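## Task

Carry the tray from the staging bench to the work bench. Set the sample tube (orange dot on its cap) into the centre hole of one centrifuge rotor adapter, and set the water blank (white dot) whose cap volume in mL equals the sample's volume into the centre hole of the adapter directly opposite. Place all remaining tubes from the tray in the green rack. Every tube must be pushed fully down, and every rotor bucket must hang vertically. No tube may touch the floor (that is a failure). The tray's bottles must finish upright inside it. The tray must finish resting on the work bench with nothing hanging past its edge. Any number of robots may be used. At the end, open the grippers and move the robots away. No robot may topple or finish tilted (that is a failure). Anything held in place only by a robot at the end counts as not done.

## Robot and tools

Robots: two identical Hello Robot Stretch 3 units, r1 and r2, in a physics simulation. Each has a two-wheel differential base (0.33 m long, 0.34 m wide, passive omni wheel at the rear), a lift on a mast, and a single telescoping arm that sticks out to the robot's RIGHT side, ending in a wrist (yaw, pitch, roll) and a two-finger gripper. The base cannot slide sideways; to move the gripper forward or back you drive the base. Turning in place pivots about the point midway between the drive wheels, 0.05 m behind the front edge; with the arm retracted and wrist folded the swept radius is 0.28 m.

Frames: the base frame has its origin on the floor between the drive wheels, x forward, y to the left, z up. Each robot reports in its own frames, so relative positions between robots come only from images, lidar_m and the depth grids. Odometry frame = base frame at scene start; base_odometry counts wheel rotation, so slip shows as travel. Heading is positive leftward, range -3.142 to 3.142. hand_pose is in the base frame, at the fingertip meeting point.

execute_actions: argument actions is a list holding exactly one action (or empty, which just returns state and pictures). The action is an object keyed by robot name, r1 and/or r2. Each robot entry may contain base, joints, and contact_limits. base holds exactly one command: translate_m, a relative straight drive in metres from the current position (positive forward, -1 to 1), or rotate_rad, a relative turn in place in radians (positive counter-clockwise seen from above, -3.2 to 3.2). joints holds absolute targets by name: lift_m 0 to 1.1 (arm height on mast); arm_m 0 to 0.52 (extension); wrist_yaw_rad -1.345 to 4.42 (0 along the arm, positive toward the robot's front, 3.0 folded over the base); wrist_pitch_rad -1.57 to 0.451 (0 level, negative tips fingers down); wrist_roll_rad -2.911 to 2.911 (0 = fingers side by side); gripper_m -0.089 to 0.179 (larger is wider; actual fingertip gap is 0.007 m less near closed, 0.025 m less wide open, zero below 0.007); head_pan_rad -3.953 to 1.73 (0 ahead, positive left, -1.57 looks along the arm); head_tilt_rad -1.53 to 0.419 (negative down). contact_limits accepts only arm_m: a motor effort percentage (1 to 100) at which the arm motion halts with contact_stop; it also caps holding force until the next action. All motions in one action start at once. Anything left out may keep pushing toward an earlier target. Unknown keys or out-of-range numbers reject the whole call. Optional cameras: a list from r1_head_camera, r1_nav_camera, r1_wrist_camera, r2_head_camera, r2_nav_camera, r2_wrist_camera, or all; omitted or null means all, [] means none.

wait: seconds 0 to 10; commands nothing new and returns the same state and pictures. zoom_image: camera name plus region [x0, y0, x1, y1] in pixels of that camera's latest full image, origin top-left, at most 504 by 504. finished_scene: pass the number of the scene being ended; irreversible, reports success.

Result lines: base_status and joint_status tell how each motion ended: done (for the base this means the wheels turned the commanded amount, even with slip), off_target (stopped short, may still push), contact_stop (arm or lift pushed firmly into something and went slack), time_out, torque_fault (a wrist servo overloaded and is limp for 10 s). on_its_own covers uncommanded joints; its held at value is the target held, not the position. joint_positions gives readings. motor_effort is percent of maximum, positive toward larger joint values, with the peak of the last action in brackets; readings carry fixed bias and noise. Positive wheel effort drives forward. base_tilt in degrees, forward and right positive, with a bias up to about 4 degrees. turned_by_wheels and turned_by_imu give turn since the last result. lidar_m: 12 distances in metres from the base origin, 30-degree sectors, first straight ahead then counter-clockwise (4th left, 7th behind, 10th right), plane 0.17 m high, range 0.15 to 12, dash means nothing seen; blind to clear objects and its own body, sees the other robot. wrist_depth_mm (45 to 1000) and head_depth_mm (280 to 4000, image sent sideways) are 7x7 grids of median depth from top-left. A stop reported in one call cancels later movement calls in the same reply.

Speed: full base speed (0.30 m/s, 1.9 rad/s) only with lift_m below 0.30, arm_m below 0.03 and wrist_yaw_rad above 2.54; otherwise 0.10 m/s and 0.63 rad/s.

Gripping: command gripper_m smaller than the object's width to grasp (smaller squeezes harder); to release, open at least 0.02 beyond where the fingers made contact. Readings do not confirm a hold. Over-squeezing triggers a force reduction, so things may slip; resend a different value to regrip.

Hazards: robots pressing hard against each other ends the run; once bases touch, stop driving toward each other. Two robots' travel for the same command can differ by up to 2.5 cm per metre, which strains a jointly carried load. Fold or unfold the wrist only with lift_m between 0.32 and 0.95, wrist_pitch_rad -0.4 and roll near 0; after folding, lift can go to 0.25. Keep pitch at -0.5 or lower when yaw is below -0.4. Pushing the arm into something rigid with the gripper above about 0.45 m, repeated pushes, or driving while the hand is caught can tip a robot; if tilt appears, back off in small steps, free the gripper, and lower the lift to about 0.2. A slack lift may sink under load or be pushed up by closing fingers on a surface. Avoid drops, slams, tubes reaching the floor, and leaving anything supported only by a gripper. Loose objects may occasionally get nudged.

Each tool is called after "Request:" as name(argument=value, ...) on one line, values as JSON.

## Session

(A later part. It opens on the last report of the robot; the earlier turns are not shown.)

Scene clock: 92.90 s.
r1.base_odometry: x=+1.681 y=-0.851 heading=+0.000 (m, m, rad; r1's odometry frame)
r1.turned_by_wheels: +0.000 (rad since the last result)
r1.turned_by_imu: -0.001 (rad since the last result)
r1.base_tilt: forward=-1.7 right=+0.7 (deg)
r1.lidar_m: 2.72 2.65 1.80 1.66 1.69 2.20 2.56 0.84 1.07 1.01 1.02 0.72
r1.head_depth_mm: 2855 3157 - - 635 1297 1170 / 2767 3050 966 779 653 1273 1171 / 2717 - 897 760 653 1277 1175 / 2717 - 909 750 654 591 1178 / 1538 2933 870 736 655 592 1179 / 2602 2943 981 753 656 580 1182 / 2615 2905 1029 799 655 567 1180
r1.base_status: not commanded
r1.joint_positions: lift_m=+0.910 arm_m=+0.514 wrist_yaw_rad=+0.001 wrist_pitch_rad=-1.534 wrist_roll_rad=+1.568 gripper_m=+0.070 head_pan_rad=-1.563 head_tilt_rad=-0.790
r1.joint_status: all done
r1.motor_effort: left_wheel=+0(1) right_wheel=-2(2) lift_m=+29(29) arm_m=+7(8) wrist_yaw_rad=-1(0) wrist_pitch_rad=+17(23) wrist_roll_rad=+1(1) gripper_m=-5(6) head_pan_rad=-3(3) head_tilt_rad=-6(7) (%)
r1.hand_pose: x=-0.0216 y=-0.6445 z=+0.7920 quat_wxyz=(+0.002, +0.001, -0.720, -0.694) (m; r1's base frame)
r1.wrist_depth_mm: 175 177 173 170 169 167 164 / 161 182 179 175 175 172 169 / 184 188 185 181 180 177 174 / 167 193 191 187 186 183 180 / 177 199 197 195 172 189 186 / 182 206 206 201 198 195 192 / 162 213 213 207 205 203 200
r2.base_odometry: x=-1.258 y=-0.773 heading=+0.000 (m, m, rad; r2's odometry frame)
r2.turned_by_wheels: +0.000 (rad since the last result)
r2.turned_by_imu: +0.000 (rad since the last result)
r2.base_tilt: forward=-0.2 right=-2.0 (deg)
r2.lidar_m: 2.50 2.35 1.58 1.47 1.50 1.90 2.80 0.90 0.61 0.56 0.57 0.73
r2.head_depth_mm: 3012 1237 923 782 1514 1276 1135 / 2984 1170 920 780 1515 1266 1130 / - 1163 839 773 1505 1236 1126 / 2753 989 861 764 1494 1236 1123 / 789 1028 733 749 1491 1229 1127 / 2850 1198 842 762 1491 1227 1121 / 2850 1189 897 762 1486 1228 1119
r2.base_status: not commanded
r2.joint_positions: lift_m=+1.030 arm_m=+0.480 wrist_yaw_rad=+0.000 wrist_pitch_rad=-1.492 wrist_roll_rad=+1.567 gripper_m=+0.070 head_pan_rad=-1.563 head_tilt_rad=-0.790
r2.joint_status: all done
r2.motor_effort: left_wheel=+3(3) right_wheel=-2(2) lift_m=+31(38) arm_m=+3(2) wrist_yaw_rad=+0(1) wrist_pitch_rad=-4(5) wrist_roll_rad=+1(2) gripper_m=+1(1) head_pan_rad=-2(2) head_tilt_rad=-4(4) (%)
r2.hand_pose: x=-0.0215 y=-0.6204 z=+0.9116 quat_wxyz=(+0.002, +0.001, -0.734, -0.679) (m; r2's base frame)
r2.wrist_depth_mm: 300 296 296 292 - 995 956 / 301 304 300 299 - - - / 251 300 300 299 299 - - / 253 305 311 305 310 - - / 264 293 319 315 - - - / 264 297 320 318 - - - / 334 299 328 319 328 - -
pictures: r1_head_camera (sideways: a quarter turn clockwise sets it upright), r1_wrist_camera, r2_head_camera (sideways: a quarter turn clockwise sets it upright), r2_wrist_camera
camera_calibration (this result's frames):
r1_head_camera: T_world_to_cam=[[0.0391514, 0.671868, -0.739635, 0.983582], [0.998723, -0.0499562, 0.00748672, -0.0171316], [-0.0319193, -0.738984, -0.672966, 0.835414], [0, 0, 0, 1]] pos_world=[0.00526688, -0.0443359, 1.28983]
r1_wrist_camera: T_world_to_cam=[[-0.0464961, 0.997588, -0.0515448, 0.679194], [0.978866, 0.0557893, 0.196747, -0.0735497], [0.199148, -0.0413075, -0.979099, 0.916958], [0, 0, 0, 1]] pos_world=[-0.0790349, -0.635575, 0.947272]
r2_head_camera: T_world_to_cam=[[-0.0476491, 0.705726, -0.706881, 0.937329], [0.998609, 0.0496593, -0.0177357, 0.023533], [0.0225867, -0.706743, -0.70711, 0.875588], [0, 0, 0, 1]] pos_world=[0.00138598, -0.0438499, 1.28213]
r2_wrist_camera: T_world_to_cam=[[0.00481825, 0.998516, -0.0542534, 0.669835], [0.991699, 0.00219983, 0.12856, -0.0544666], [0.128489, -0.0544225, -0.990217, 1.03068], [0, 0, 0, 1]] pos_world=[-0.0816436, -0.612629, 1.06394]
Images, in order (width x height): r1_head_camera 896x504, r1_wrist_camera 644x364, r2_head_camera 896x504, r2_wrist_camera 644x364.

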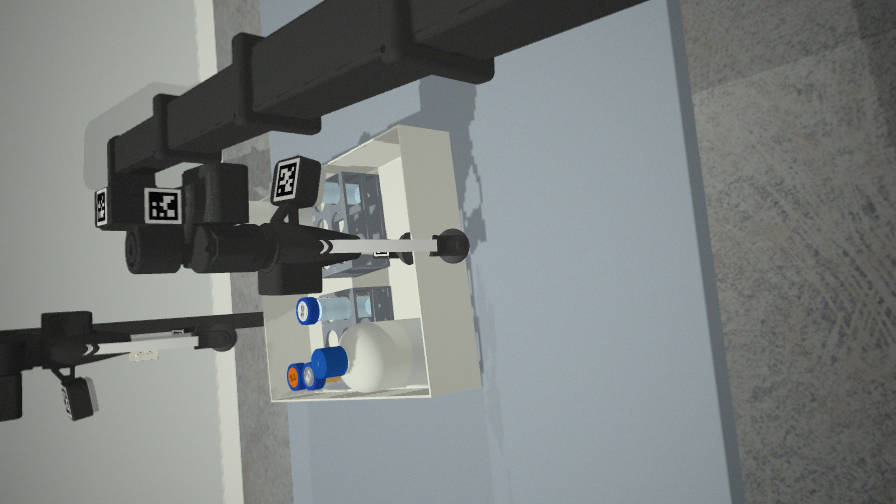

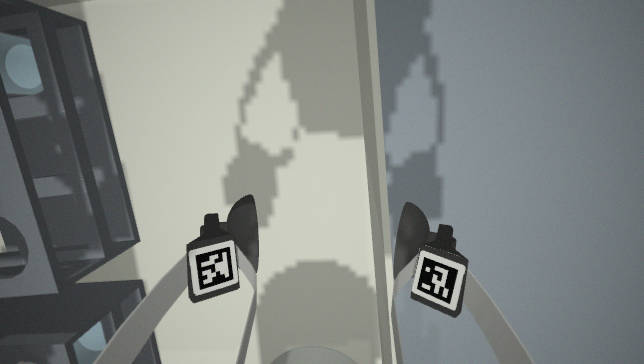

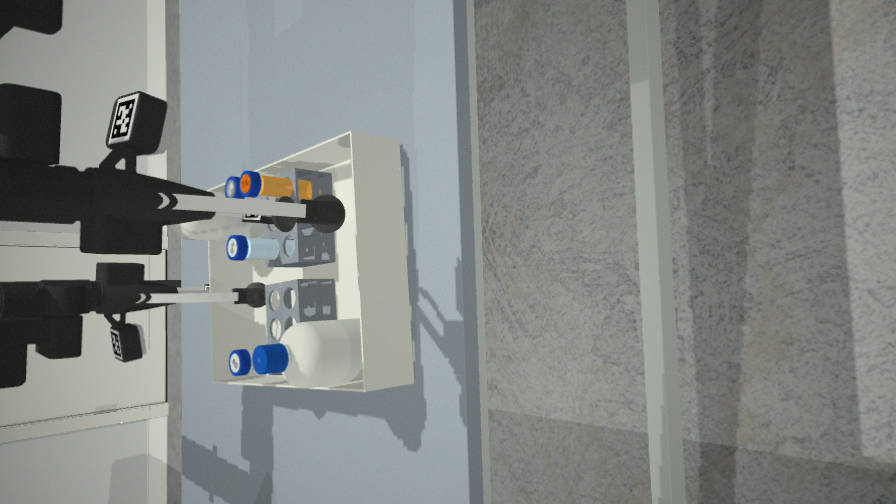

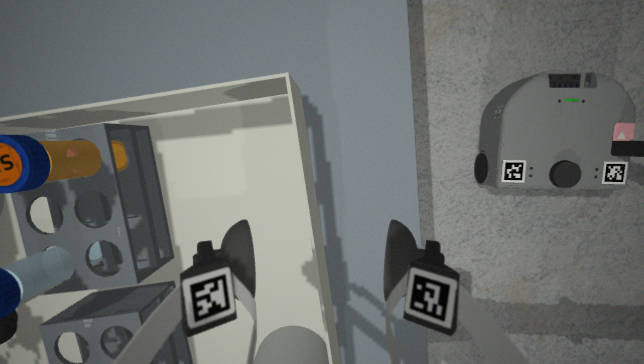

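Request:
execute_actions(actions=[{"r1":{"base":{"translate_m":-0.05},"joints":{"arm_m":0.49,"lift_m":0.902}},"r2":{"joints":{"arm_m":0.487,"lift_m":0.902}}}], cameras=["r1_wrist_camera","r2_wrist_camera"])

Request:
execute_actions(actions=[{"r1":{"joints":{"gripper_m":-0.05}},"r2":{"joints":{"gripper_m":-0.05}}}], cameras=[])

Request:
execute_actions(actions=[{"r1":{"joints":{"lift_m":0.93}},"r2":{"joints":{"lift_m":0.93}}}])

Scene clock: 100.17 s.
r1.base_odometry: x=+1.631 y=-0.851 heading=+0.001 (m, m, rad; r1's odometry frame)
r1.turned_by_wheels: +0.000 (rad since the last result)
r1.turned_by_imu: +0.000 (rad since the last result)
r1.base_tilt: forward=-1.7 right=+0.6 (deg)
r1.lidar_m: 2.78 2.64 1.80 1.66 1.69 2.19 2.52 0.79 1.08 1.01 1.03 0.77
r1.head_depth_mm: 2799 3134 - - 636 1297 1174 / 2767 3053 942 795 652 1271 1174 / 2739 - 946 773 652 1275 1177 / 2701 2923 897 752 653 592 1175 / 2658 2942 905 752 653 593 1174 / 841 939 871 731 654 581 1179 / 2528 2913 1028 778 654 580 1181
r1.base_status: done
r1.joint_positions: lift_m=+0.902 arm_m=+0.490 wrist_yaw_rad=+0.000 wrist_pitch_rad=-1.500 wrist_roll_rad=+1.573 gripper_m=+0.070 head_pan_rad=-1.563 head_tilt_rad=-0.790
r1.joint_status: all done
r1.motor_effort: left_wheel=+4(6) right_wheel=-6(9) lift_m=+27(28) arm_m=-4(5) wrist_yaw_rad=+0(1) wrist_pitch_rad=+0(17) wrist_roll_rad=-1(1) gripper_m=+1(4) head_pan_rad=-2(2) head_tilt_rad=-6(6) (%)
r1.hand_pose: x=-0.0215 y=-0.6291 z=+0.7837 quat_wxyz=(-0.001, -0.001, -0.731, -0.682) (m; r1's base frame)
r1.wrist_depth_mm: 178 173 121 165 162 157 153 / 140 156 173 168 166 161 157 / 186 184 179 174 171 168 162 / 189 191 185 180 176 172 168 / 195 197 191 186 182 178 173 / 184 203 199 193 192 183 179 / 183 212 206 199 196 190 184
r2.base_odometry: x=-1.258 y=-0.773 heading=+0.000 (m, m, rad; r2's odometry frame)
r2.turned_by_wheels: +0.000 (rad since the last result)
r2.turned_by_imu: +0.000 (rad since the last result)
r2.base_tilt: forward=-0.1 right=-1.9 (deg)
r2.lidar_m: 2.49 2.35 1.58 1.47 1.50 1.90 2.80 0.90 0.61 0.56 0.57 0.73
r2.head_depth_mm: 2952 3233 - 781 1498 1270 1137 / 2839 1123 889 778 1506 1263 1135 / 2854 - 811 775 1510 1240 1131 / 2873 1214 864 761 1499 1233 1126 / 867 1026 731 749 1492 1236 1126 / 2763 1194 842 759 1496 1227 1119 / 2824 1190 897 762 1484 1224 1118
r2.base_status: not commanded
r2.joint_positions: lift_m=+0.902 arm_m=+0.487 wrist_yaw_rad=+0.000 wrist_pitch_rad=-1.492 wrist_roll_rad=+1.567 gripper_m=+0.070 head_pan_rad=-1.563 head_tilt_rad=-0.790
r2.joint_status: all done
r2.motor_effort: left_wheel=+3(3) right_wheel=-2(2) lift_m=+30(32) arm_m=+3(3) wrist_yaw_rad=+0(0) wrist_pitch_rad=-4(4) wrist_roll_rad=+1(1) gripper_m=+0(0) head_pan_rad=-2(2) head_tilt_rad=-5(3) (%)
r2.hand_pose: x=-0.0215 y=-0.6274 z=+0.7836 quat_wxyz=(+0.002, +0.001, -0.734, -0.679) (m; r2's base frame)
r2.wrist_depth_mm: 118 113 118 170 169 839 881 / 155 171 171 174 172 864 - / 180 178 176 176 174 174 - / 183 181 179 178 179 544 - / 186 186 183 183 181 953 909 / 189 189 188 186 - 970 911 / 191 193 192 190 190 996 926
pictures: r1_wrist_camera, r2_wrist_camera
camera_calibration (this result's frames):
r1_wrist_camera: T_world_to_cam=[[-0.0401954, 0.995567, -0.0850374, 0.688501], [0.979161, 0.0562023, 0.195153, -0.0712914], [0.199067, -0.075421, -0.977079, 0.886466], [0, 0, 0, 1]] pos_world=[-0.0789858, -0.614584, 0.938608]
r2_wrist_camera: T_world_to_cam=[[0.00481833, 0.998525, -0.054087, 0.669711], [0.991699, 0.00217832, 0.12856, -0.0380106], [0.128489, -0.0542575, -0.990226, 0.903675], [0, 0, 0, 1]] pos_world=[-0.0816436, -0.619609, 0.935951]
Images, in order (width x height): r1_wrist_camera 644x364, r2_wrist_camera 644x364.

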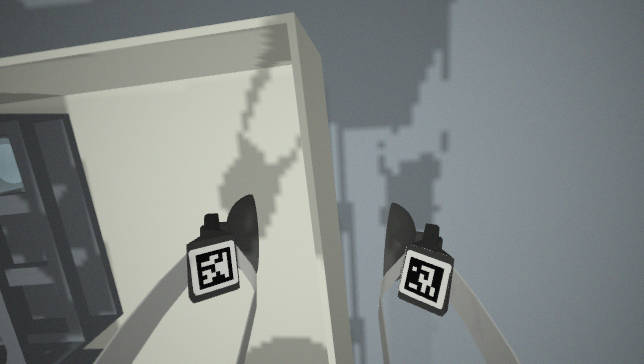

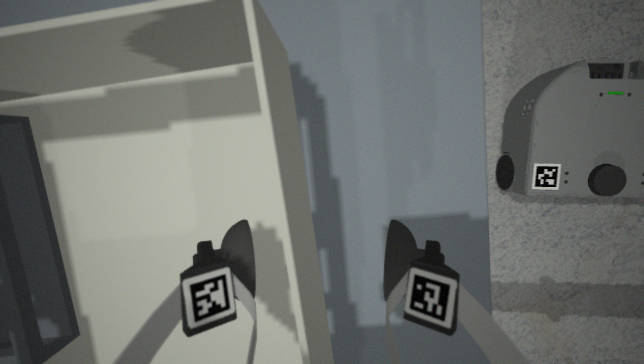

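Scene clock: 101.87 s.
r1.base_odometry: x=+1.631 y=-0.851 heading=+0.001 (m, m, rad; r1's odometry frame)
r1.turned_by_wheels: +0.000 (rad since the last result)
r1.turned_by_imu: +0.000 (rad since the last result)
r1.base_tilt: forward=-1.7 right=+0.8 (deg)
r1.lidar_m: 2.78 2.65 1.80 1.66 1.69 2.20 2.51 0.79 1.08 1.01 1.03 0.77
r1.head_depth_mm: 2831 3113 - - 635 1297 1174 / 2789 3062 944 798 652 1270 1174 / 2767 - 946 773 652 1272 1172 / 2730 2884 900 750 654 593 1176 / 2635 2985 910 752 654 593 1173 / 842 943 866 730 655 580 1177 / 2540 2917 1029 774 653 581 1178
r1.base_status: not commanded
r1.joint_positions: lift_m=+0.902 arm_m=+0.490 wrist_yaw_rad=+0.003 wrist_pitch_rad=-1.492 wrist_roll_rad=+1.559 gripper_m=-0.049 head_pan_rad=-1.563 head_tilt_rad=-0.790
r1.joint_status: all done
r1.motor_effort: left_wheel=+3(4) right_wheel=-5(7) lift_m=+29(28) arm_m=-3(5) wrist_yaw_rad=-1(1) wrist_pitch_rad=-5(13) wrist_roll_rad=+5(5) gripper_m=-22(96) head_pan_rad=-3(3) head_tilt_rad=-7(6) (%)
r1.hand_pose: x=-0.0216 y=-0.6311 z=+0.7836 quat_wxyz=(+0.005, +0.005, -0.734, -0.679) (m; r1's base frame)
r1.wrist_depth_mm: 179 174 166 164 160 156 152 / 144 155 172 167 166 161 157 / 186 185 179 174 171 166 161 / 191 191 184 179 176 171 167 / 194 199 192 120 181 177 172 / 201 205 200 194 187 181 177 / 184 212 206 199 196 189 183
r2.base_odometry: x=-1.258 y=-0.773 heading=+0.000 (m, m, rad; r2's odometry frame)
r2.turned_by_wheels: +0.000 (rad since the last result)
r2.turned_by_imu: +0.000 (rad since the last result)
r2.base_tilt: forward=-0.2 right=-1.9 (deg)
r2.lidar_m: 2.50 2.36 1.59 1.47 1.50 1.90 2.81 0.90 0.61 0.56 0.57 0.73
r2.head_depth_mm: 2945 3207 - 780 1502 1266 1131 / 2870 1118 887 779 1509 1267 1132 / 2850 - 812 772 1505 1237 1128 / 2885 3088 858 753 1491 1234 1127 / 865 1026 729 748 1495 1233 1126 / 2781 1196 843 755 1493 1228 1121 / 2842 1189 896 761 1490 1228 1118
r2.base_status: not commanded
r2.joint_positions: lift_m=+0.902 arm_m=+0.487 wrist_yaw_rad=+0.004 wrist_pitch_rad=-1.477 wrist_roll_rad=+1.560 gripper_m=-0.049 head_pan_rad=-1.563 head_tilt_rad=-0.790
r2.joint_status: all done
r2.motor_effort: left_wheel=+9(9) right_wheel=-7(7) lift_m=+33(33) arm_m=+1(4) wrist_yaw_rad=-4(3) wrist_pitch_rad=-12(14) wrist_roll_rad=+4(4) gripper_m=-20(95) head_pan_rad=-2(2) head_tilt_rad=-3(5) (%)
r2.hand_pose: x=-0.0215 y=-0.6314 z=+0.7835 quat_wxyz=(+0.005, +0.005, -0.739, -0.673) (m; r2's base frame)
r2.wrist_depth_mm: 175 112 116 169 166 834 830 / 157 170 172 170 171 845 849 / 181 180 176 174 172 172 - / 182 184 180 178 177 175 - / 186 187 184 181 180 914 906 / 187 191 189 - 184 936 921 / 189 195 191 191 188 978 952
pictures: none
No camera images: the call's "cameras" was empty. Leave "cameras" out to get every camera's image.

Scene clock: 102.90 s.
r1.base_odometry: x=+1.631 y=-0.851 heading=+0.001 (m, m, rad; r1's odometry frame)
r1.turned_by_wheels: +0.000 (rad since the last result)
r1.turned_by_imu: +0.000 (rad since the last result)
r1.base_tilt: forward=-1.7 right=+0.7 (deg)
r1.lidar_m: 2.77 2.64 1.80 1.66 1.69 2.19 2.52 0.80 1.08 1.01 1.03 0.77
r1.head_depth_mm: 2831 3077 - - 651 1295 1168 / 2776 - 983 796 652 1269 1169 / 2714 2980 946 768 651 1267 1172 / 2670 - 866 749 652 591 1176 / 2641 2923 879 750 653 591 1175 / 823 2801 804 728 654 579 1178 / 2516 2926 1028 775 656 580 1179
r1.base_status: not commanded
r1.joint_positions: lift_m=+0.929 arm_m=+0.490 wrist_yaw_rad=+0.003 wrist_pitch_rad=-1.489 wrist_roll_rad=+1.559 gripper_m=-0.046 head_pan_rad=-1.563 head_tilt_rad=-0.790
r1.joint_status: all done
r1.motor_effort: left_wheel=+5(5) right_wheel=-8(8) lift_m=+50(52) arm_m=-3(3) wrist_yaw_rad=-2(2) wrist_pitch_rad=-6(6) wrist_roll_rad=+4(5) gripper_m=-21(22) head_pan_rad=-2(3) head_tilt_rad=-7(7) (%)
r1.hand_pose: x=-0.0216 y=-0.6319 z=+0.8108 quat_wxyz=(+0.006, +0.005, -0.735, -0.678) (m; r1's base frame)
r1.wrist_depth_mm: 207 200 192 188 184 178 175 / 147 162 170 170 190 185 179 / 183 183 177 176 196 191 184 / 189 190 183 182 202 196 191 / 194 197 192 - 209 203 196 / 186 206 201 195 214 210 204 / 185 216 208 204 226 216 209
r2.base_odometry: x=-1.258 y=-0.773 heading=+0.000 (m, m, rad; r2's odometry frame)
r2.turned_by_wheels: +0.000 (rad since the last result)
r2.turned_by_imu: +0.000 (rad since the last result)
r2.base_tilt: forward=-0.1 right=-1.9 (deg)
r2.lidar_m: 2.51 2.35 1.59 1.47 1.49 1.91 2.81 0.90 0.61 0.56 0.57 0.73
r2.head_depth_mm: 2922 - 891 805 1514 1271 1130 / 2858 1169 902 779 1503 1270 1131 / 2797 - 801 776 1497 1244 1127 / 2895 3097 830 762 1496 1234 1123 / 860 999 710 746 1491 1232 1123 / 2795 1198 814 763 1490 1226 1124 / 2842 1182 893 762 1481 1223 1121
r2.base_status: not commanded
r2.joint_positions: lift_m=+0.930 arm_m=+0.487 wrist_yaw_rad=+0.004 wrist_pitch_rad=-1.480 wrist_roll_rad=+1.560 gripper_m=-0.049 head_pan_rad=-1.563 head_tilt_rad=-0.790
r2.joint_status: all done
r2.motor_effort: left_wheel=+11(12) right_wheel=-9(9) lift_m=+54(58) arm_m=+2(2) wrist_yaw_rad=-3(2) wrist_pitch_rad=-11(12) wrist_roll_rad=+4(3) gripper_m=-19(20) head_pan_rad=-2(2) head_tilt_rad=-4(3) (%)
r2.hand_pose: x=-0.0215 y=-0.6307 z=+0.8108 quat_wxyz=(+0.005, +0.005, -0.738, -0.675) (m; r2's base frame)
r2.wrist_depth_mm: 202 119 117 195 191 882 876 / 154 163 175 197 196 935 940 / 184 183 180 201 200 909 - / 186 186 183 180 204 968 - / 188 189 185 183 207 966 979 / 189 192 191 - 209 985 946 / 183 196 193 190 217 - 969
pictures: r1_head_camera (sideways: a quarter turn clockwise sets it upright), r1_nav_camera (sideways: a quarter turn counterclockwise sets it upright), r1_wrist_camera, r2_head_camera (sideways: a quarter turn clockwise sets it upright), r2_nav_camera (sideways: a quarter turn counterclockwise sets it upright), r2_wrist_camera
camera_calibration (this result's frames):
r1_head_camera: T_world_to_cam=[[0.0391514, 0.671868, -0.739635, 0.983582], [0.998723, -0.0499562, 0.00748671, -0.0171316], [-0.0319193, -0.738984, -0.672967, 0.835414], [0, 0, 0, 1]] pos_world=[0.00526688, -0.0443359, 1.28983]
r1_nav_camera: T_world_to_cam=[[0.0355531, -0.692776, 0.720276, -0.901068], [-0.997984, -0.0625215, -0.0108736, 0.0674931], [0.0525657, -0.718437, -0.693603, 0.853951], [0, 0, 0, 1]] pos_world=[0.0545043, -0.00650887, 1.24205]
r1_wrist_camera: T_world_to_cam=[[-0.0571182, 0.993689, -0.0965399, 0.701422], [0.97826, 0.075015, 0.193341, -0.0630606], [0.199363, -0.0833978, -0.97637, 0.907067], [0, 0, 0, 1]] pos_world=[-0.0790822, -0.616618, 0.965541]
r2_head_camera: T_world_to_cam=[[-0.0476491, 0.705726, -0.706881, 0.937329], [0.998609, 0.0496592, -0.0177357, 0.023533], [0.0225866, -0.706743, -0.70711, 0.875588], [0, 0, 0, 1]] pos_world=[0.00138597, -0.0438499, 1.28213]
r2_nav_camera: T_world_to_cam=[[0.0213615, -0.67477, 0.737719, -0.915778], [-0.99935, 0.0070145, 0.0353533, 0.0209225], [-0.02903, -0.737995, -0.674181, 0.846987], [0, 0, 0, 1]] pos_world=[0.0650594, 0.00698631, 1.24587]
r2_wrist_camera: T_world_to_cam=[[-0.00576364, 0.9978, -0.0660414, 0.683521], [0.991684, 0.0141944, 0.127912, -0.0333984], [0.128568, -0.0647549, -0.989584, 0.923343], [0, 0, 0, 1]] pos_world=[-0.0816521, -0.621753, 0.963138]
Images, in order (width x height): r1_head_camera 896x504, r1_nav_camera 672x504, r1_wrist_camera 644x364, r2_head_camera 896x504, r2_nav_camera 672x504, r2_wrist_camera 644x364.

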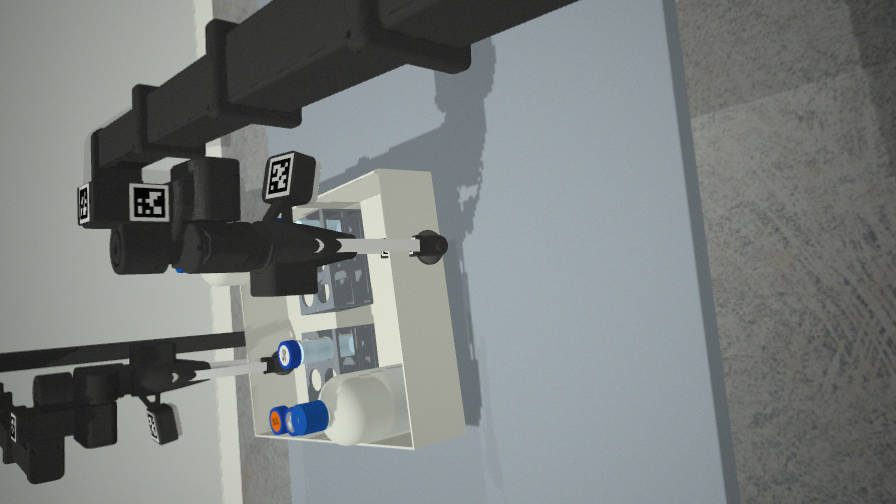

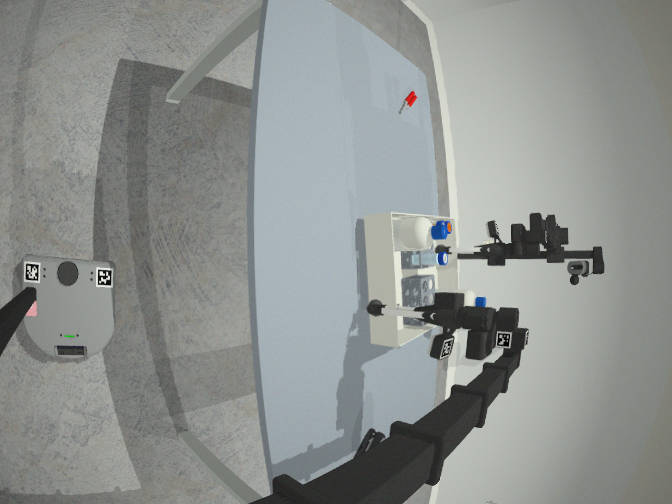

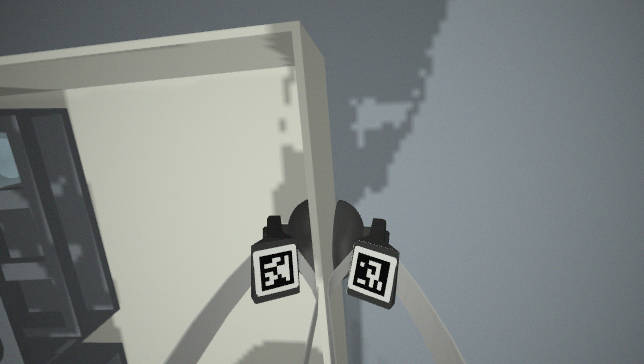

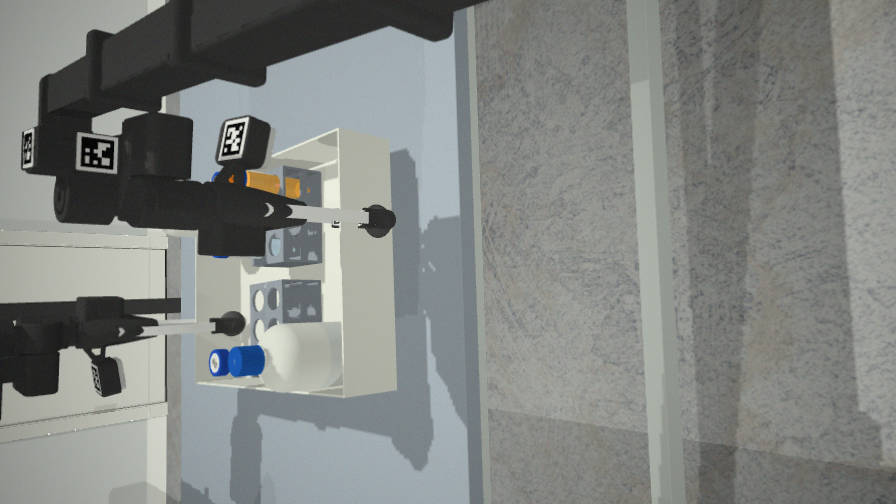

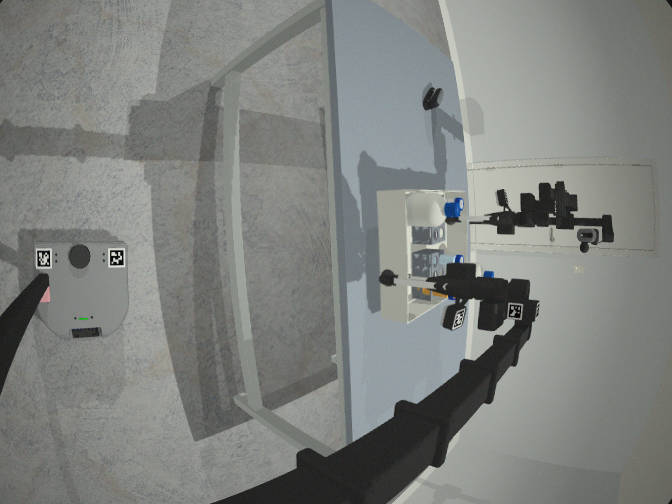

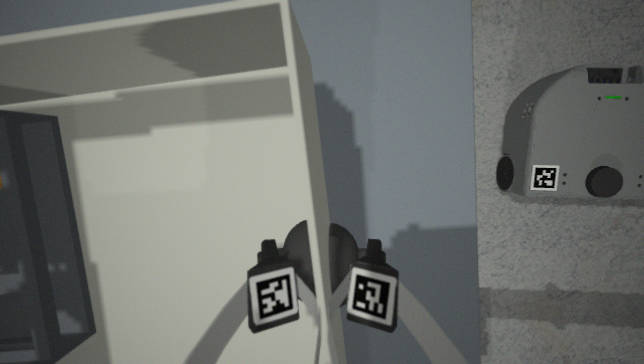

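Request:
execute_actions(actions=[{"r1":{"joints":{"lift_m":1.03,"head_pan_rad":-2.6,"head_tilt_rad":-0.5}},"r2":{"joints":{"lift_m":1.03,"head_pan_rad":-0.6,"head_tilt_rad":-0.5}}}], cameras=[])

Request:
execute_actions(actions=[{"r1":{"base":{"translate_m":-0.5}},"r2":{"base":{"translate_m":0.5}}}])

Scene clock: 114.47 s.
r1.base_odometry: x=+1.631 y=-0.851 heading=+0.001 (m, m, rad; r1's odometry frame)
r1.turned_by_wheels: +0.000 (rad since the last result)
r1.turned_by_imu: -0.001 (rad since the last result)
r1.base_tilt: forward=-1.6 right=+0.7 (deg)
r1.lidar_m: 2.78 2.65 1.80 1.66 1.69 2.19 2.51 0.79 1.08 1.01 1.03 0.77
r1.head_depth_mm: - - 3838 2994 - - - / - - 3033 3001 - - - / - - 3994 3255 - - - / - - - 3148 - - - / - - - 3501 - - 1270 / - - - - - - 1314 / - - - - - - 572
r1.base_status: not commanded
r1.joint_positions: lift_m=+1.029 arm_m=+0.490 wrist_yaw_rad=+0.003 wrist_pitch_rad=-1.489 wrist_roll_rad=+1.559 gripper_m=-0.046 head_pan_rad=-2.593 head_tilt_rad=-0.508
r1.joint_status: all done
r1.motor_effort: left_wheel=+5(5) right_wheel=-8(8) lift_m=+49(50) arm_m=-3(3) wrist_yaw_rad=-2(2) wrist_pitch_rad=-6(6) wrist_roll_rad=+5(5) gripper_m=-21(22) head_pan_rad=-3(41) head_tilt_rad=+4(33) (%)
r1.hand_pose: x=-0.0216 y=-0.6319 z=+0.9108 quat_wxyz=(+0.006, +0.005, -0.735, -0.678) (m; r1's base frame)
r1.wrist_depth_mm: 310 298 287 280 274 267 260 / 147 162 170 170 284 275 268 / 185 183 177 176 293 284 276 / 190 190 184 182 302 292 285 / 195 198 191 - 310 302 293 / 186 204 201 195 317 312 302 / 183 214 207 205 336 325 312
r2.base_odometry: x=-1.258 y=-0.773 heading=+0.000 (m, m, rad; r2's odometry frame)
r2.turned_by_wheels: +0.000 (rad since the last result)
r2.turned_by_imu: +0.000 (rad since the last result)
r2.base_tilt: forward=-0.2 right=-1.9 (deg)
r2.lidar_m: 2.50 2.35 1.59 1.47 1.50 1.90 2.81 0.90 0.61 0.56 0.57 0.73
r2.head_depth_mm: 3276 3490 3691 1107 807 1418 1285 / 3545 3815 3909 1093 831 1539 1278 / 3951 - - 1091 902 1543 1187 / - - - 2635 1135 1366 1267 / - - - 2614 1921 1522 1262 / - - 3722 2603 1926 1516 1258 / - - 3695 2601 1916 1507 1253
r2.base_status: not commanded
r2.joint_positions: lift_m=+1.030 arm_m=+0.487 wrist_yaw_rad=+0.004 wrist_pitch_rad=-1.480 wrist_roll_rad=+1.560 gripper_m=-0.049 head_pan_rad=-0.607 head_tilt_rad=-0.507
r2.joint_status: all done
r2.motor_effort: left_wheel=+11(11) right_wheel=-9(10) lift_m=+54(57) arm_m=+1(1) wrist_yaw_rad=-3(3) wrist_pitch_rad=-10(11) wrist_roll_rad=+4(3) gripper_m=-19(19) head_pan_rad=+3(38) head_tilt_rad=+3(20) (%)
r2.hand_pose: x=-0.0215 y=-0.6306 z=+0.9108 quat_wxyz=(+0.005, +0.005, -0.738, -0.675) (m; r2's base frame)
r2.wrist_depth_mm: 298 118 117 287 289 - 936 / 153 164 176 294 292 - 993 / 183 184 179 298 300 - - / 185 186 183 181 302 - - / 187 188 187 184 313 - - / 190 192 189 - 313 - - / 183 195 192 190 326 - -
pictures: none
No camera images: the call's "cameras" was empty. Leave "cameras" out to get every camera's image.

Scene clock: 120.73 s.
r1.base_odometry: x=+1.131 y=-0.852 heading=+0.001 (m, m, rad; r1's odometry frame)
r1.turned_by_wheels: +0.000 (rad since the last result)
r1.turned_by_imu: +0.002 (rad since the last result)
r1.base_tilt: forward=-1.7 right=+0.8 (deg)
r1.lidar_m: 1.25 2.56 1.73 1.61 1.66 2.14 3.46 2.03 0.45 1.06 1.07 1.26
r1.head_depth_mm: - - 3531 3031 - - - / - 3920 2371 2868 - - - / - - 2694 3221 - - - / - - - 3255 - - - / - - - 3462 - - 1275 / - - - - - - 1325 / - - - - - - 1375
r1.base_status: done
r1.joint_positions: lift_m=+1.029 arm_m=+0.490 wrist_yaw_rad=+0.003 wrist_pitch_rad=-1.499 wrist_roll_rad=+1.559 gripper_m=-0.046 head_pan_rad=-2.593 head_tilt_rad=-0.508
r1.joint_status: not commanded
r1.motor_effort: left_wheel=+4(4) right_wheel=-5(12) lift_m=+49(49) arm_m=-3(3) wrist_yaw_rad=-2(2) wrist_pitch_rad=-1(6) wrist_roll_rad=+5(5) gripper_m=-22(21) head_pan_rad=-3(2) head_tilt_rad=+6(4) (%)
r1.hand_pose: x=-0.0216 y=-0.6294 z=+0.9108 quat_wxyz=(+0.006, +0.005, -0.732, -0.681) (m; r1's base frame)
r1.wrist_depth_mm: 307 296 286 281 275 268 263 / 139 156 170 169 285 281 271 / 183 182 178 176 294 287 279 / 187 189 183 181 303 295 289 / 193 197 191 - 311 304 299 / 199 203 200 196 320 313 310 / 184 212 207 202 337 325 322
r2.base_odometry: x=-0.758 y=-0.772 heading=+0.001 (m, m, rad; r2's odometry frame)
r2.turned_by_wheels: +0.000 (rad since the last result)
r2.turned_by_imu: -0.005 (rad since the last result)
r2.base_tilt: forward=-0.1 right=-1.9 (deg)
r2.lidar_m: 2.01 2.45 1.65 1.53 1.55 1.97 3.28 0.82 0.55 0.51 0.52 2.25
r2.head_depth_mm: 3193 3428 3596 2710 1973 678 766 / 3528 3778 3907 2682 1966 1544 1277 / 3904 - - 2667 1943 1536 1269 / - - - 2643 1941 1523 1267 / - - 3781 2518 1918 1529 1263 / - - 3451 2615 1918 1517 1256 / - - 3283 2593 1909 1510 1253
r2.base_status: done
r2.joint_positions: lift_m=+1.030 arm_m=+0.487 wrist_yaw_rad=+0.004 wrist_pitch_rad=-1.492 wrist_roll_rad=+1.560 gripper_m=-0.049 head_pan_rad=-0.607 head_tilt_rad=-0.507
r2.joint_status: not commanded
r2.motor_effort: left_wheel=+9(19) right_wheel=-8(10) lift_m=+54(54) arm_m=+2(2) wrist_yaw_rad=-3(4) wrist_pitch_rad=-4(10) wrist_roll_rad=+4(3) gripper_m=-20(19) head_pan_rad=+4(3) head_tilt_rad=+3(1) (%)
r2.hand_pose: x=-0.0216 y=-0.6277 z=+0.9109 quat_wxyz=(+0.005, +0.005, -0.734, -0.679) (m; r2's base frame)
r2.wrist_depth_mm: 295 116 117 285 285 977 990 / 146 160 177 295 292 - 965 / 184 181 180 295 295 297 - / 184 185 182 181 306 - - / 188 188 185 184 314 - - / 189 192 189 - 315 - - / 189 195 193 190 324 - -
pictures: r1_head_camera (sideways: a quarter turn clockwise sets it upright), r1_nav_camera (sideways: a quarter turn counterclockwise sets it upright), r1_wrist_camera, r2_head_camera (sideways: a quarter turn clockwise sets it upright), r2_nav_camera (sideways: a quarter turn counterclockwise sets it upright), r2_wrist_camera
camera_calibration (this result's frames):
r1_head_camera: T_world_to_cam=[[0.397071, 0.190946, -0.897705, 1.18749], [0.475442, -0.87944, 0.0232351, -0.0344478], [-0.785041, -0.436032, -0.439984, 0.536896], [0, 0, 0, 1]] pos_world=[-0.0336542, -0.0229375, 1.30304]
r1_nav_camera: T_world_to_cam=[[-0.380387, -0.268119, 0.885109, -1.11342], [-0.568455, 0.8227, 0.00491343, 0.0443211], [-0.729497, -0.501276, -0.465358, 0.561786], [0, 0, 0, 1]] pos_world=[0.0114842, -0.0533834, 1.24671]
r1_wrist_camera: T_world_to_cam=[[-0.057131, 0.994598, -0.0866635, 0.700117], [0.978264, 0.0731012, 0.194051, -0.0844399], [0.199338, -0.0736935, -0.977156, 1.01179], [0, 0, 0, 1]] pos_world=[-0.0790851, -0.6156, 1.06574]
r2_head_camera: T_world_to_cam=[[-0.418903, 0.239503, -0.875876, 1.1599], [0.540809, 0.840653, -0.0287803, 0.0407131], [0.729415, -0.485738, -0.481677, 0.578008], [0, 0, 0, 1]] pos_world=[0.0422596, -0.0312641, 1.29551]
r2_nav_camera: T_world_to_cam=[[0.372401, -0.238919, 0.896792, -1.12532], [-0.589723, -0.807052, 0.0298764, 0.025542], [0.71662, -0.539985, -0.441443, 0.539646], [0, 0, 0, 1]] pos_world=[0.0474104, 0.0431545, 1.24663]
r2_wrist_camera: T_world_to_cam=[[-0.00576529, 0.998508, -0.0542949, 0.67685], [0.99169, 0.0126874, 0.128025, -0.0472743], [0.128523, -0.0531056, -0.990284, 1.03048], [0, 0, 0, 1]] pos_world=[-0.0816569, -0.620516, 1.06327]
Images, in order (width x height): r1_head_camera 896x504, r1_nav_camera 672x504, r1_wrist_camera 644x364, r2_head_camera 896x504, r2_nav_camera 672x504, r2_wrist_camera 644x364.

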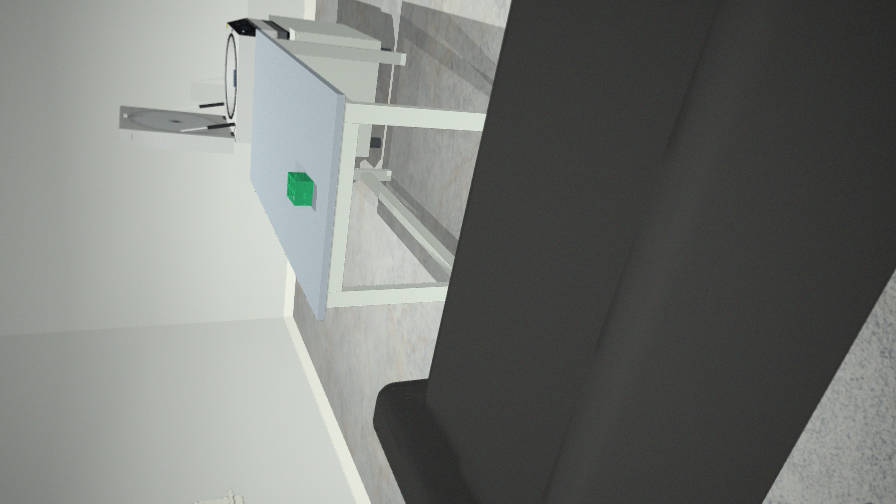

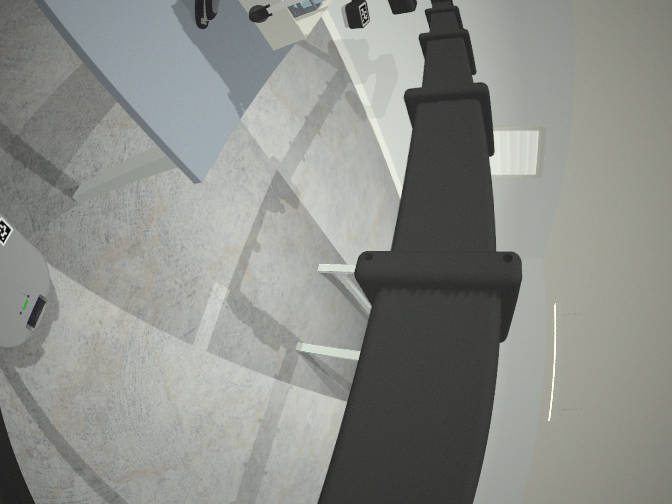

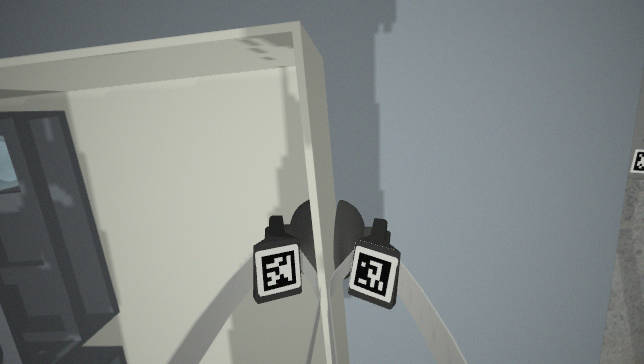

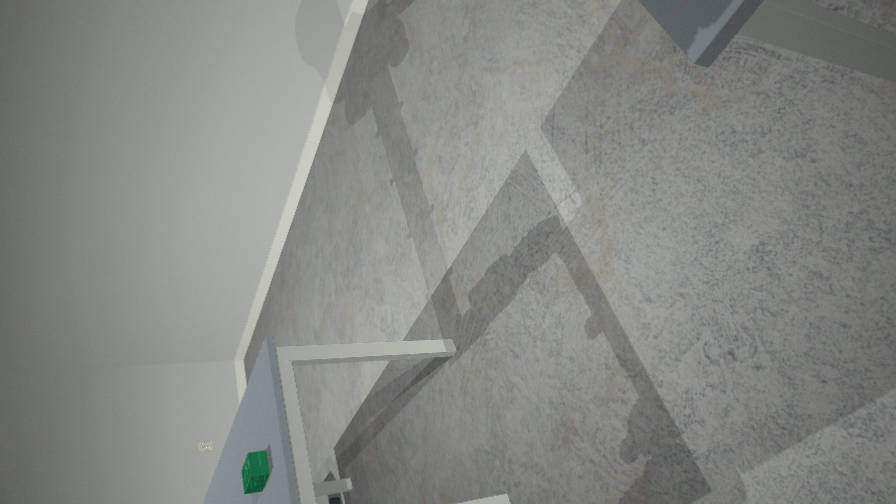

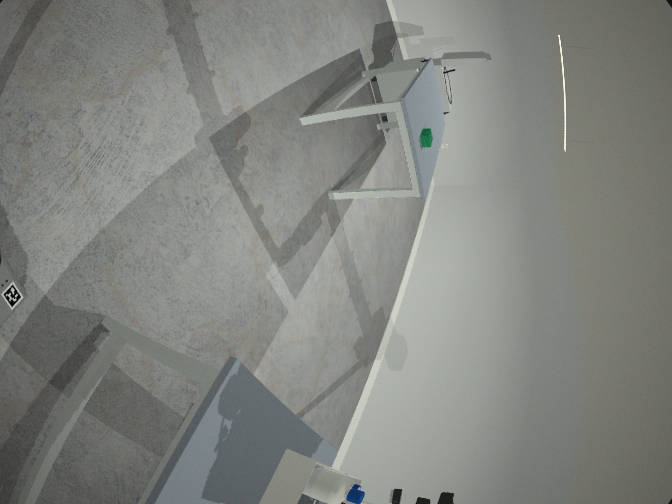

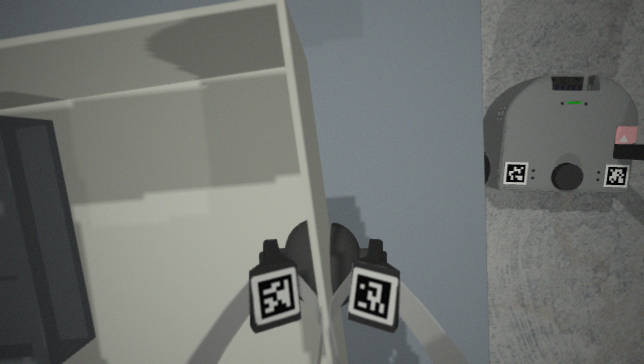

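Request:
execute_actions(actions=[{"r1":{"base":{"translate_m":-0.7}},"r2":{"base":{"translate_m":0.7},"joints":{"arm_m":0.478,"head_pan_rad":-0.3}}}], cameras=[])

Request:
execute_actions(actions=[{"r1":{"base":{"translate_m":-0.7}},"r2":{"base":{"translate_m":0.7},"joints":{"arm_m":0.464,"head_tilt_rad":-0.8}}}], cameras=["r1_head_camera","r2_head_camera","r2_nav_camera","r2_wrist_camera"])

Scene clock: 136.80 s.
r1.base_odometry: x=+0.431 y=-0.853 heading=+0.001 (m, m, rad; r1's odometry frame)
r1.turned_by_wheels: +0.000 (rad since the last result)
r1.turned_by_imu: +0.003 (rad since the last result)
r1.base_tilt: forward=-1.6 right=+0.6 (deg)
r1.lidar_m: 1.95 2.46 1.66 1.57 1.60 2.07 2.76 1.37 1.70 1.56 1.20 0.65
r1.head_depth_mm: - - - 3005 - - - / - - 2659 3025 - - - / - 3156 2148 2215 - - - / - - 2159 1522 - - - / - - 2186 1555 - - 1277 / - - - - - - 1327 / - - - - - - 1379
r1.base_status: done
r1.joint_positions: lift_m=+1.029 arm_m=+0.490 wrist_yaw_rad=+0.003 wrist_pitch_rad=-1.509 wrist_roll_rad=+1.559 gripper_m=-0.046 head_pan_rad=-2.593 head_tilt_rad=-0.507
r1.joint_status: not commanded
r1.motor_effort: left_wheel=+2(4) right_wheel=-3(12) lift_m=+49(49) arm_m=-3(3) wrist_yaw_rad=-1(2) wrist_pitch_rad=+5(9) wrist_roll_rad=+4(5) gripper_m=-22(22) head_pan_rad=-3(3) head_tilt_rad=+6(5) (%)
r1.hand_pose: x=-0.0216 y=-0.6266 z=+0.9109 quat_wxyz=(+0.006, +0.005, -0.728, -0.685) (m; r1's base frame)
r1.wrist_depth_mm: - - - 990 964 952 920 / 154 149 170 - - - - / 181 180 176 175 - - - / 186 188 183 181 - - - / 191 194 190 114 - - - / 178 203 200 196 - - - / 182 211 208 205 - - -
r2.base_odometry: x=-0.058 y=-0.772 heading=+0.001 (m, m, rad; r2's odometry frame)
r2.turned_by_wheels: +0.000 (rad since the last result)
r2.turned_by_imu: -0.006 (rad since the last result)
r2.base_tilt: forward=+0.0 right=-2.0 (deg)
r2.lidar_m: 1.32 2.60 1.73 1.61 1.63 2.06 3.97 0.70 0.64 1.55 3.19 1.65
r2.head_depth_mm: - - - 2684 1972 1540 1283 / - - 1740 2514 1936 1539 1277 / - - 1659 2663 1949 1544 1267 / - - 1688 2381 1947 1531 1266 / - - 1817 2489 1866 1523 1257 / - 2872 2882 2501 1921 1516 1259 / 3932 - - 2598 1911 1516 1255
r2.base_status: done
r2.joint_positions: lift_m=+1.030 arm_m=+0.478 wrist_yaw_rad=+0.004 wrist_pitch_rad=-1.504 wrist_roll_rad=+1.560 gripper_m=-0.049 head_pan_rad=-0.307 head_tilt_rad=-0.507
r2.joint_status: all done
r2.motor_effort: left_wheel=+7(17) right_wheel=-5(10) lift_m=+53(54) arm_m=-4(7) wrist_yaw_rad=-3(3) wrist_pitch_rad=+3(8) wrist_roll_rad=+3(4) gripper_m=-20(20) head_pan_rad=+3(22) head_tilt_rad=+3(4) (%)
r2.hand_pose: x=-0.0216 y=-0.6162 z=+0.9109 quat_wxyz=(+0.005, +0.005, -0.730, -0.683) (m; r2's base frame)
r2.wrist_depth_mm: - 119 115 - - - 984 / 140 154 176 - - - - / 182 182 179 - - - - / 185 184 182 - - - - / 186 187 186 182 - - - / 187 190 188 - - - - / 189 193 192 190 - - -
pictures: none
No camera images: the call's "cameras" was empty. Leave "cameras" out to get every camera's image.

Scene clock: 145.23 s.
r1.base_odometry: x=-0.269 y=-0.854 heading=+0.001 (m, m, rad; r1's odometry frame)
r1.turned_by_wheels: +0.000 (rad since the last result)
r1.turned_by_imu: +0.002 (rad since the last result)
r1.base_tilt: forward=-1.6 right=+0.7 (deg)
r1.lidar_m: 2.64 2.32 1.61 1.52 1.54 2.00 2.83 0.81 0.79 1.54 3.33 1.27
r1.head_depth_mm: 3438 3674 3956 3040 - - - / 3570 3833 2436 2633 - - - / 3704 3960 2160 2417 - - - / 3846 2450 2161 1437 - - - / - - 2190 1447 - - 1271 / - - - - - - 1154 / - - - - - - 1377
r1.base_status: done
r1.joint_positions: lift_m=+1.029 arm_m=+0.490 wrist_yaw_rad=+0.003 wrist_pitch_rad=-1.523 wrist_roll_rad=+1.558 gripper_m=-0.046 head_pan_rad=-2.593 head_tilt_rad=-0.507
r1.joint_status: not commanded
r1.motor_effort: left_wheel=+0(4) right_wheel=-1(13) lift_m=+48(48) arm_m=-2(3) wrist_yaw_rad=-2(2) wrist_pitch_rad=+12(12) wrist_roll_rad=+5(5) gripper_m=-22(22) head_pan_rad=-3(3) head_tilt_rad=+5(4) (%)
r1.hand_pose: x=-0.0216 y=-0.6231 z=+0.9111 quat_wxyz=(+0.006, +0.005, -0.724, -0.690) (m; r1's base frame)
r1.wrist_depth_mm: - - - 989 959 975 941 / 153 149 167 - - 996 - / 178 178 174 175 - - - / 184 184 181 181 - - - / 190 194 189 143 - - - / 194 201 199 198 - - - / 181 212 208 205 - - -
r2.base_odometry: x=+0.642 y=-0.771 heading=+0.001 (m, m, rad; r2's odometry frame)
r2.turned_by_wheels: +0.000 (rad since the last result)
r2.turned_by_imu: -0.006 (rad since the last result)
r2.base_tilt: forward=+0.0 right=-2.0 (deg)
r2.lidar_m: 0.94 2.74 1.83 1.69 1.71 2.15 2.59 1.22 1.53 1.53 1.13 0.66
r2.head_depth_mm: 3979 1239 922 1773 1516 1297 1132 / - 1228 923 1724 1508 1287 1132 / 1831 1216 914 893 1406 1287 1131 / 1812 1212 978 1800 1432 1286 1124 / 1791 1264 2166 1740 1499 1278 1127 / 1892 2177 2144 1796 1498 1278 1121 / 3447 2938 2224 1780 1474 1278 1120
r2.base_status: done
r2.joint_positions: lift_m=+1.030 arm_m=+0.464 wrist_yaw_rad=+0.006 wrist_pitch_rad=-1.516 wrist_roll_rad=+1.559 gripper_m=-0.049 head_pan_rad=-0.307 head_tilt_rad=-0.790
r2.joint_status: all done
r2.motor_effort: left_wheel=+5(17) right_wheel=-2(11) lift_m=+53(54) arm_m=-3(5) wrist_yaw_rad=-4(4) wrist_pitch_rad=+9(9) wrist_roll_rad=+4(4) gripper_m=-21(20) head_pan_rad=+3(3) head_tilt_rad=-4(21) (%)
r2.hand_pose: x=-0.0216 y=-0.5989 z=+0.9111 quat_wxyz=(+0.007, +0.006, -0.726, -0.688) (m; r2's base frame)
r2.wrist_depth_mm: - - 119 - - - - / 135 148 173 - - - - / 186 184 183 - - - - / 186 187 183 - - - - / 187 189 187 185 - - - / 188 192 190 - - - - / 188 194 191 190 - - -
pictures: r1_head_camera (sideways: a quarter turn clockwise sets it upright), r2_head_camera (sideways: a quarter turn clockwise sets it upright), r2_nav_camera (sideways: a quarter turn counterclockwise sets it upright), r2_wrist_camera
camera_calibration (this result's frames):
r1_head_camera: T_world_to_cam=[[0.397043, 0.190923, -0.897723, 1.18751], [0.475432, -0.879446, 0.0232372, -0.0344505], [-0.785062, -0.436032, -0.439948, 0.53685], [0, 0, 0, 1]] pos_world=[-0.0336544, -0.022937, 1.30304]
r2_head_camera: T_world_to_cam=[[-0.685638, 0.172962, -0.707096, 0.9415], [0.261733, 0.964977, -0.0177485, 0.0280446], [0.679262, -0.19724, -0.706895, 0.871302], [0, 0, 0, 1]] pos_world=[0.0463459, -0.0180509, 1.28215]
r2_nav_camera: T_world_to_cam=[[0.648059, -0.18838, 0.737925, -0.919869], [-0.315861, -0.948147, 0.0353488, 0.016759], [0.693002, -0.25599, -0.673957, 0.842291], [0, 0, 0, 1]] pos_world=[0.0177137, 0.058223, 1.24587]
r2_wrist_camera: T_world_to_cam=[[-0.00894938, 0.999512, -0.0299162, 0.626456], [0.991676, 0.0127142, 0.128127, -0.0476984], [0.128445, -0.0285205, -0.991306, 1.04786], [0, 0, 0, 1]] pos_world=[-0.0816845, -0.595659, 1.0636]
Images, in order (width x height): r1_head_camera 896x504, r2_head_camera 896x504, r2_nav_camera 672x504, r2_wrist_camera 644x364.

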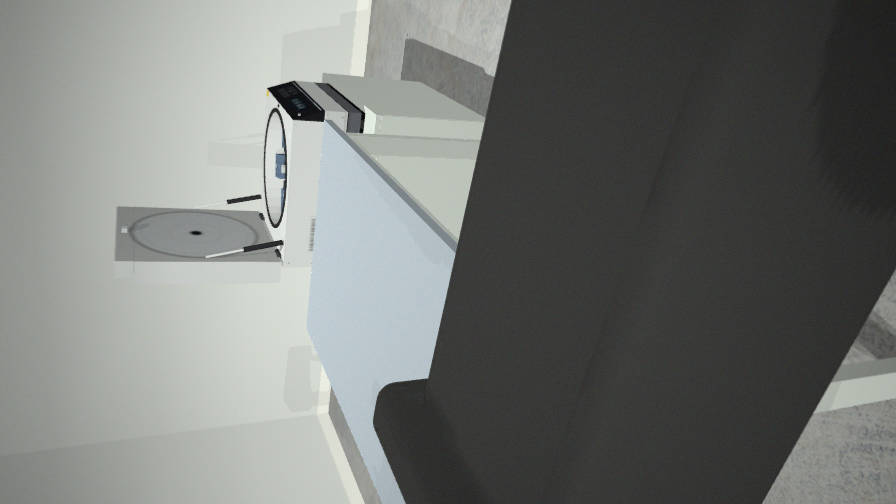

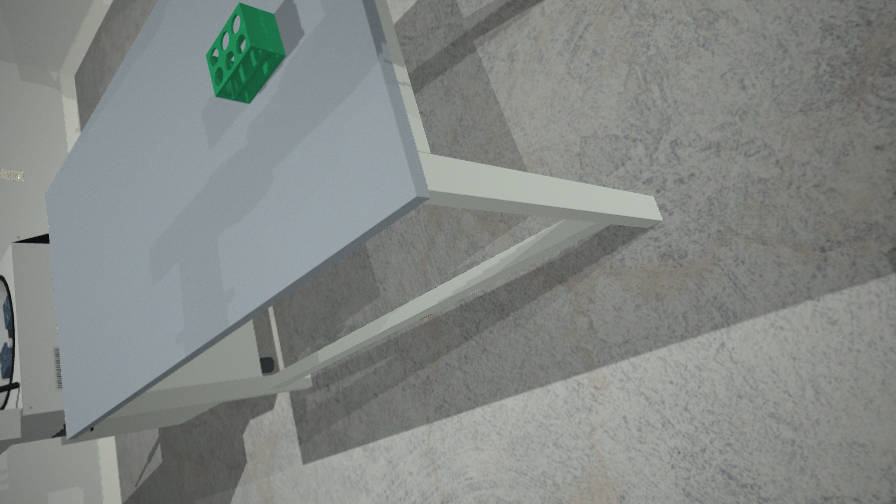

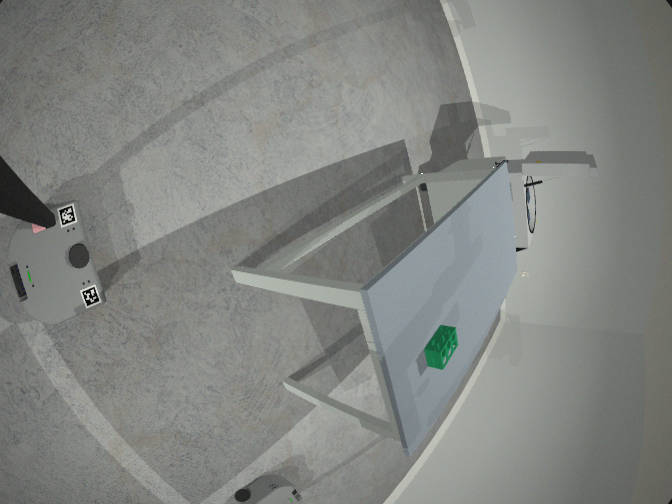

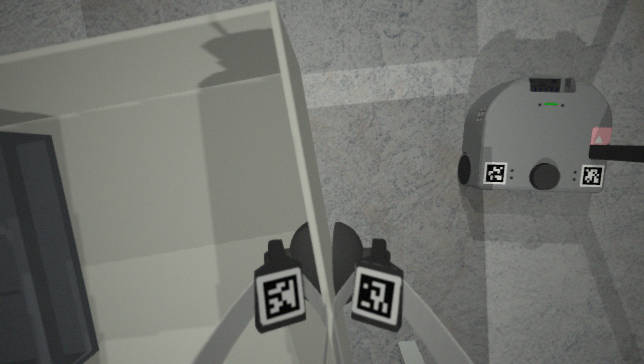

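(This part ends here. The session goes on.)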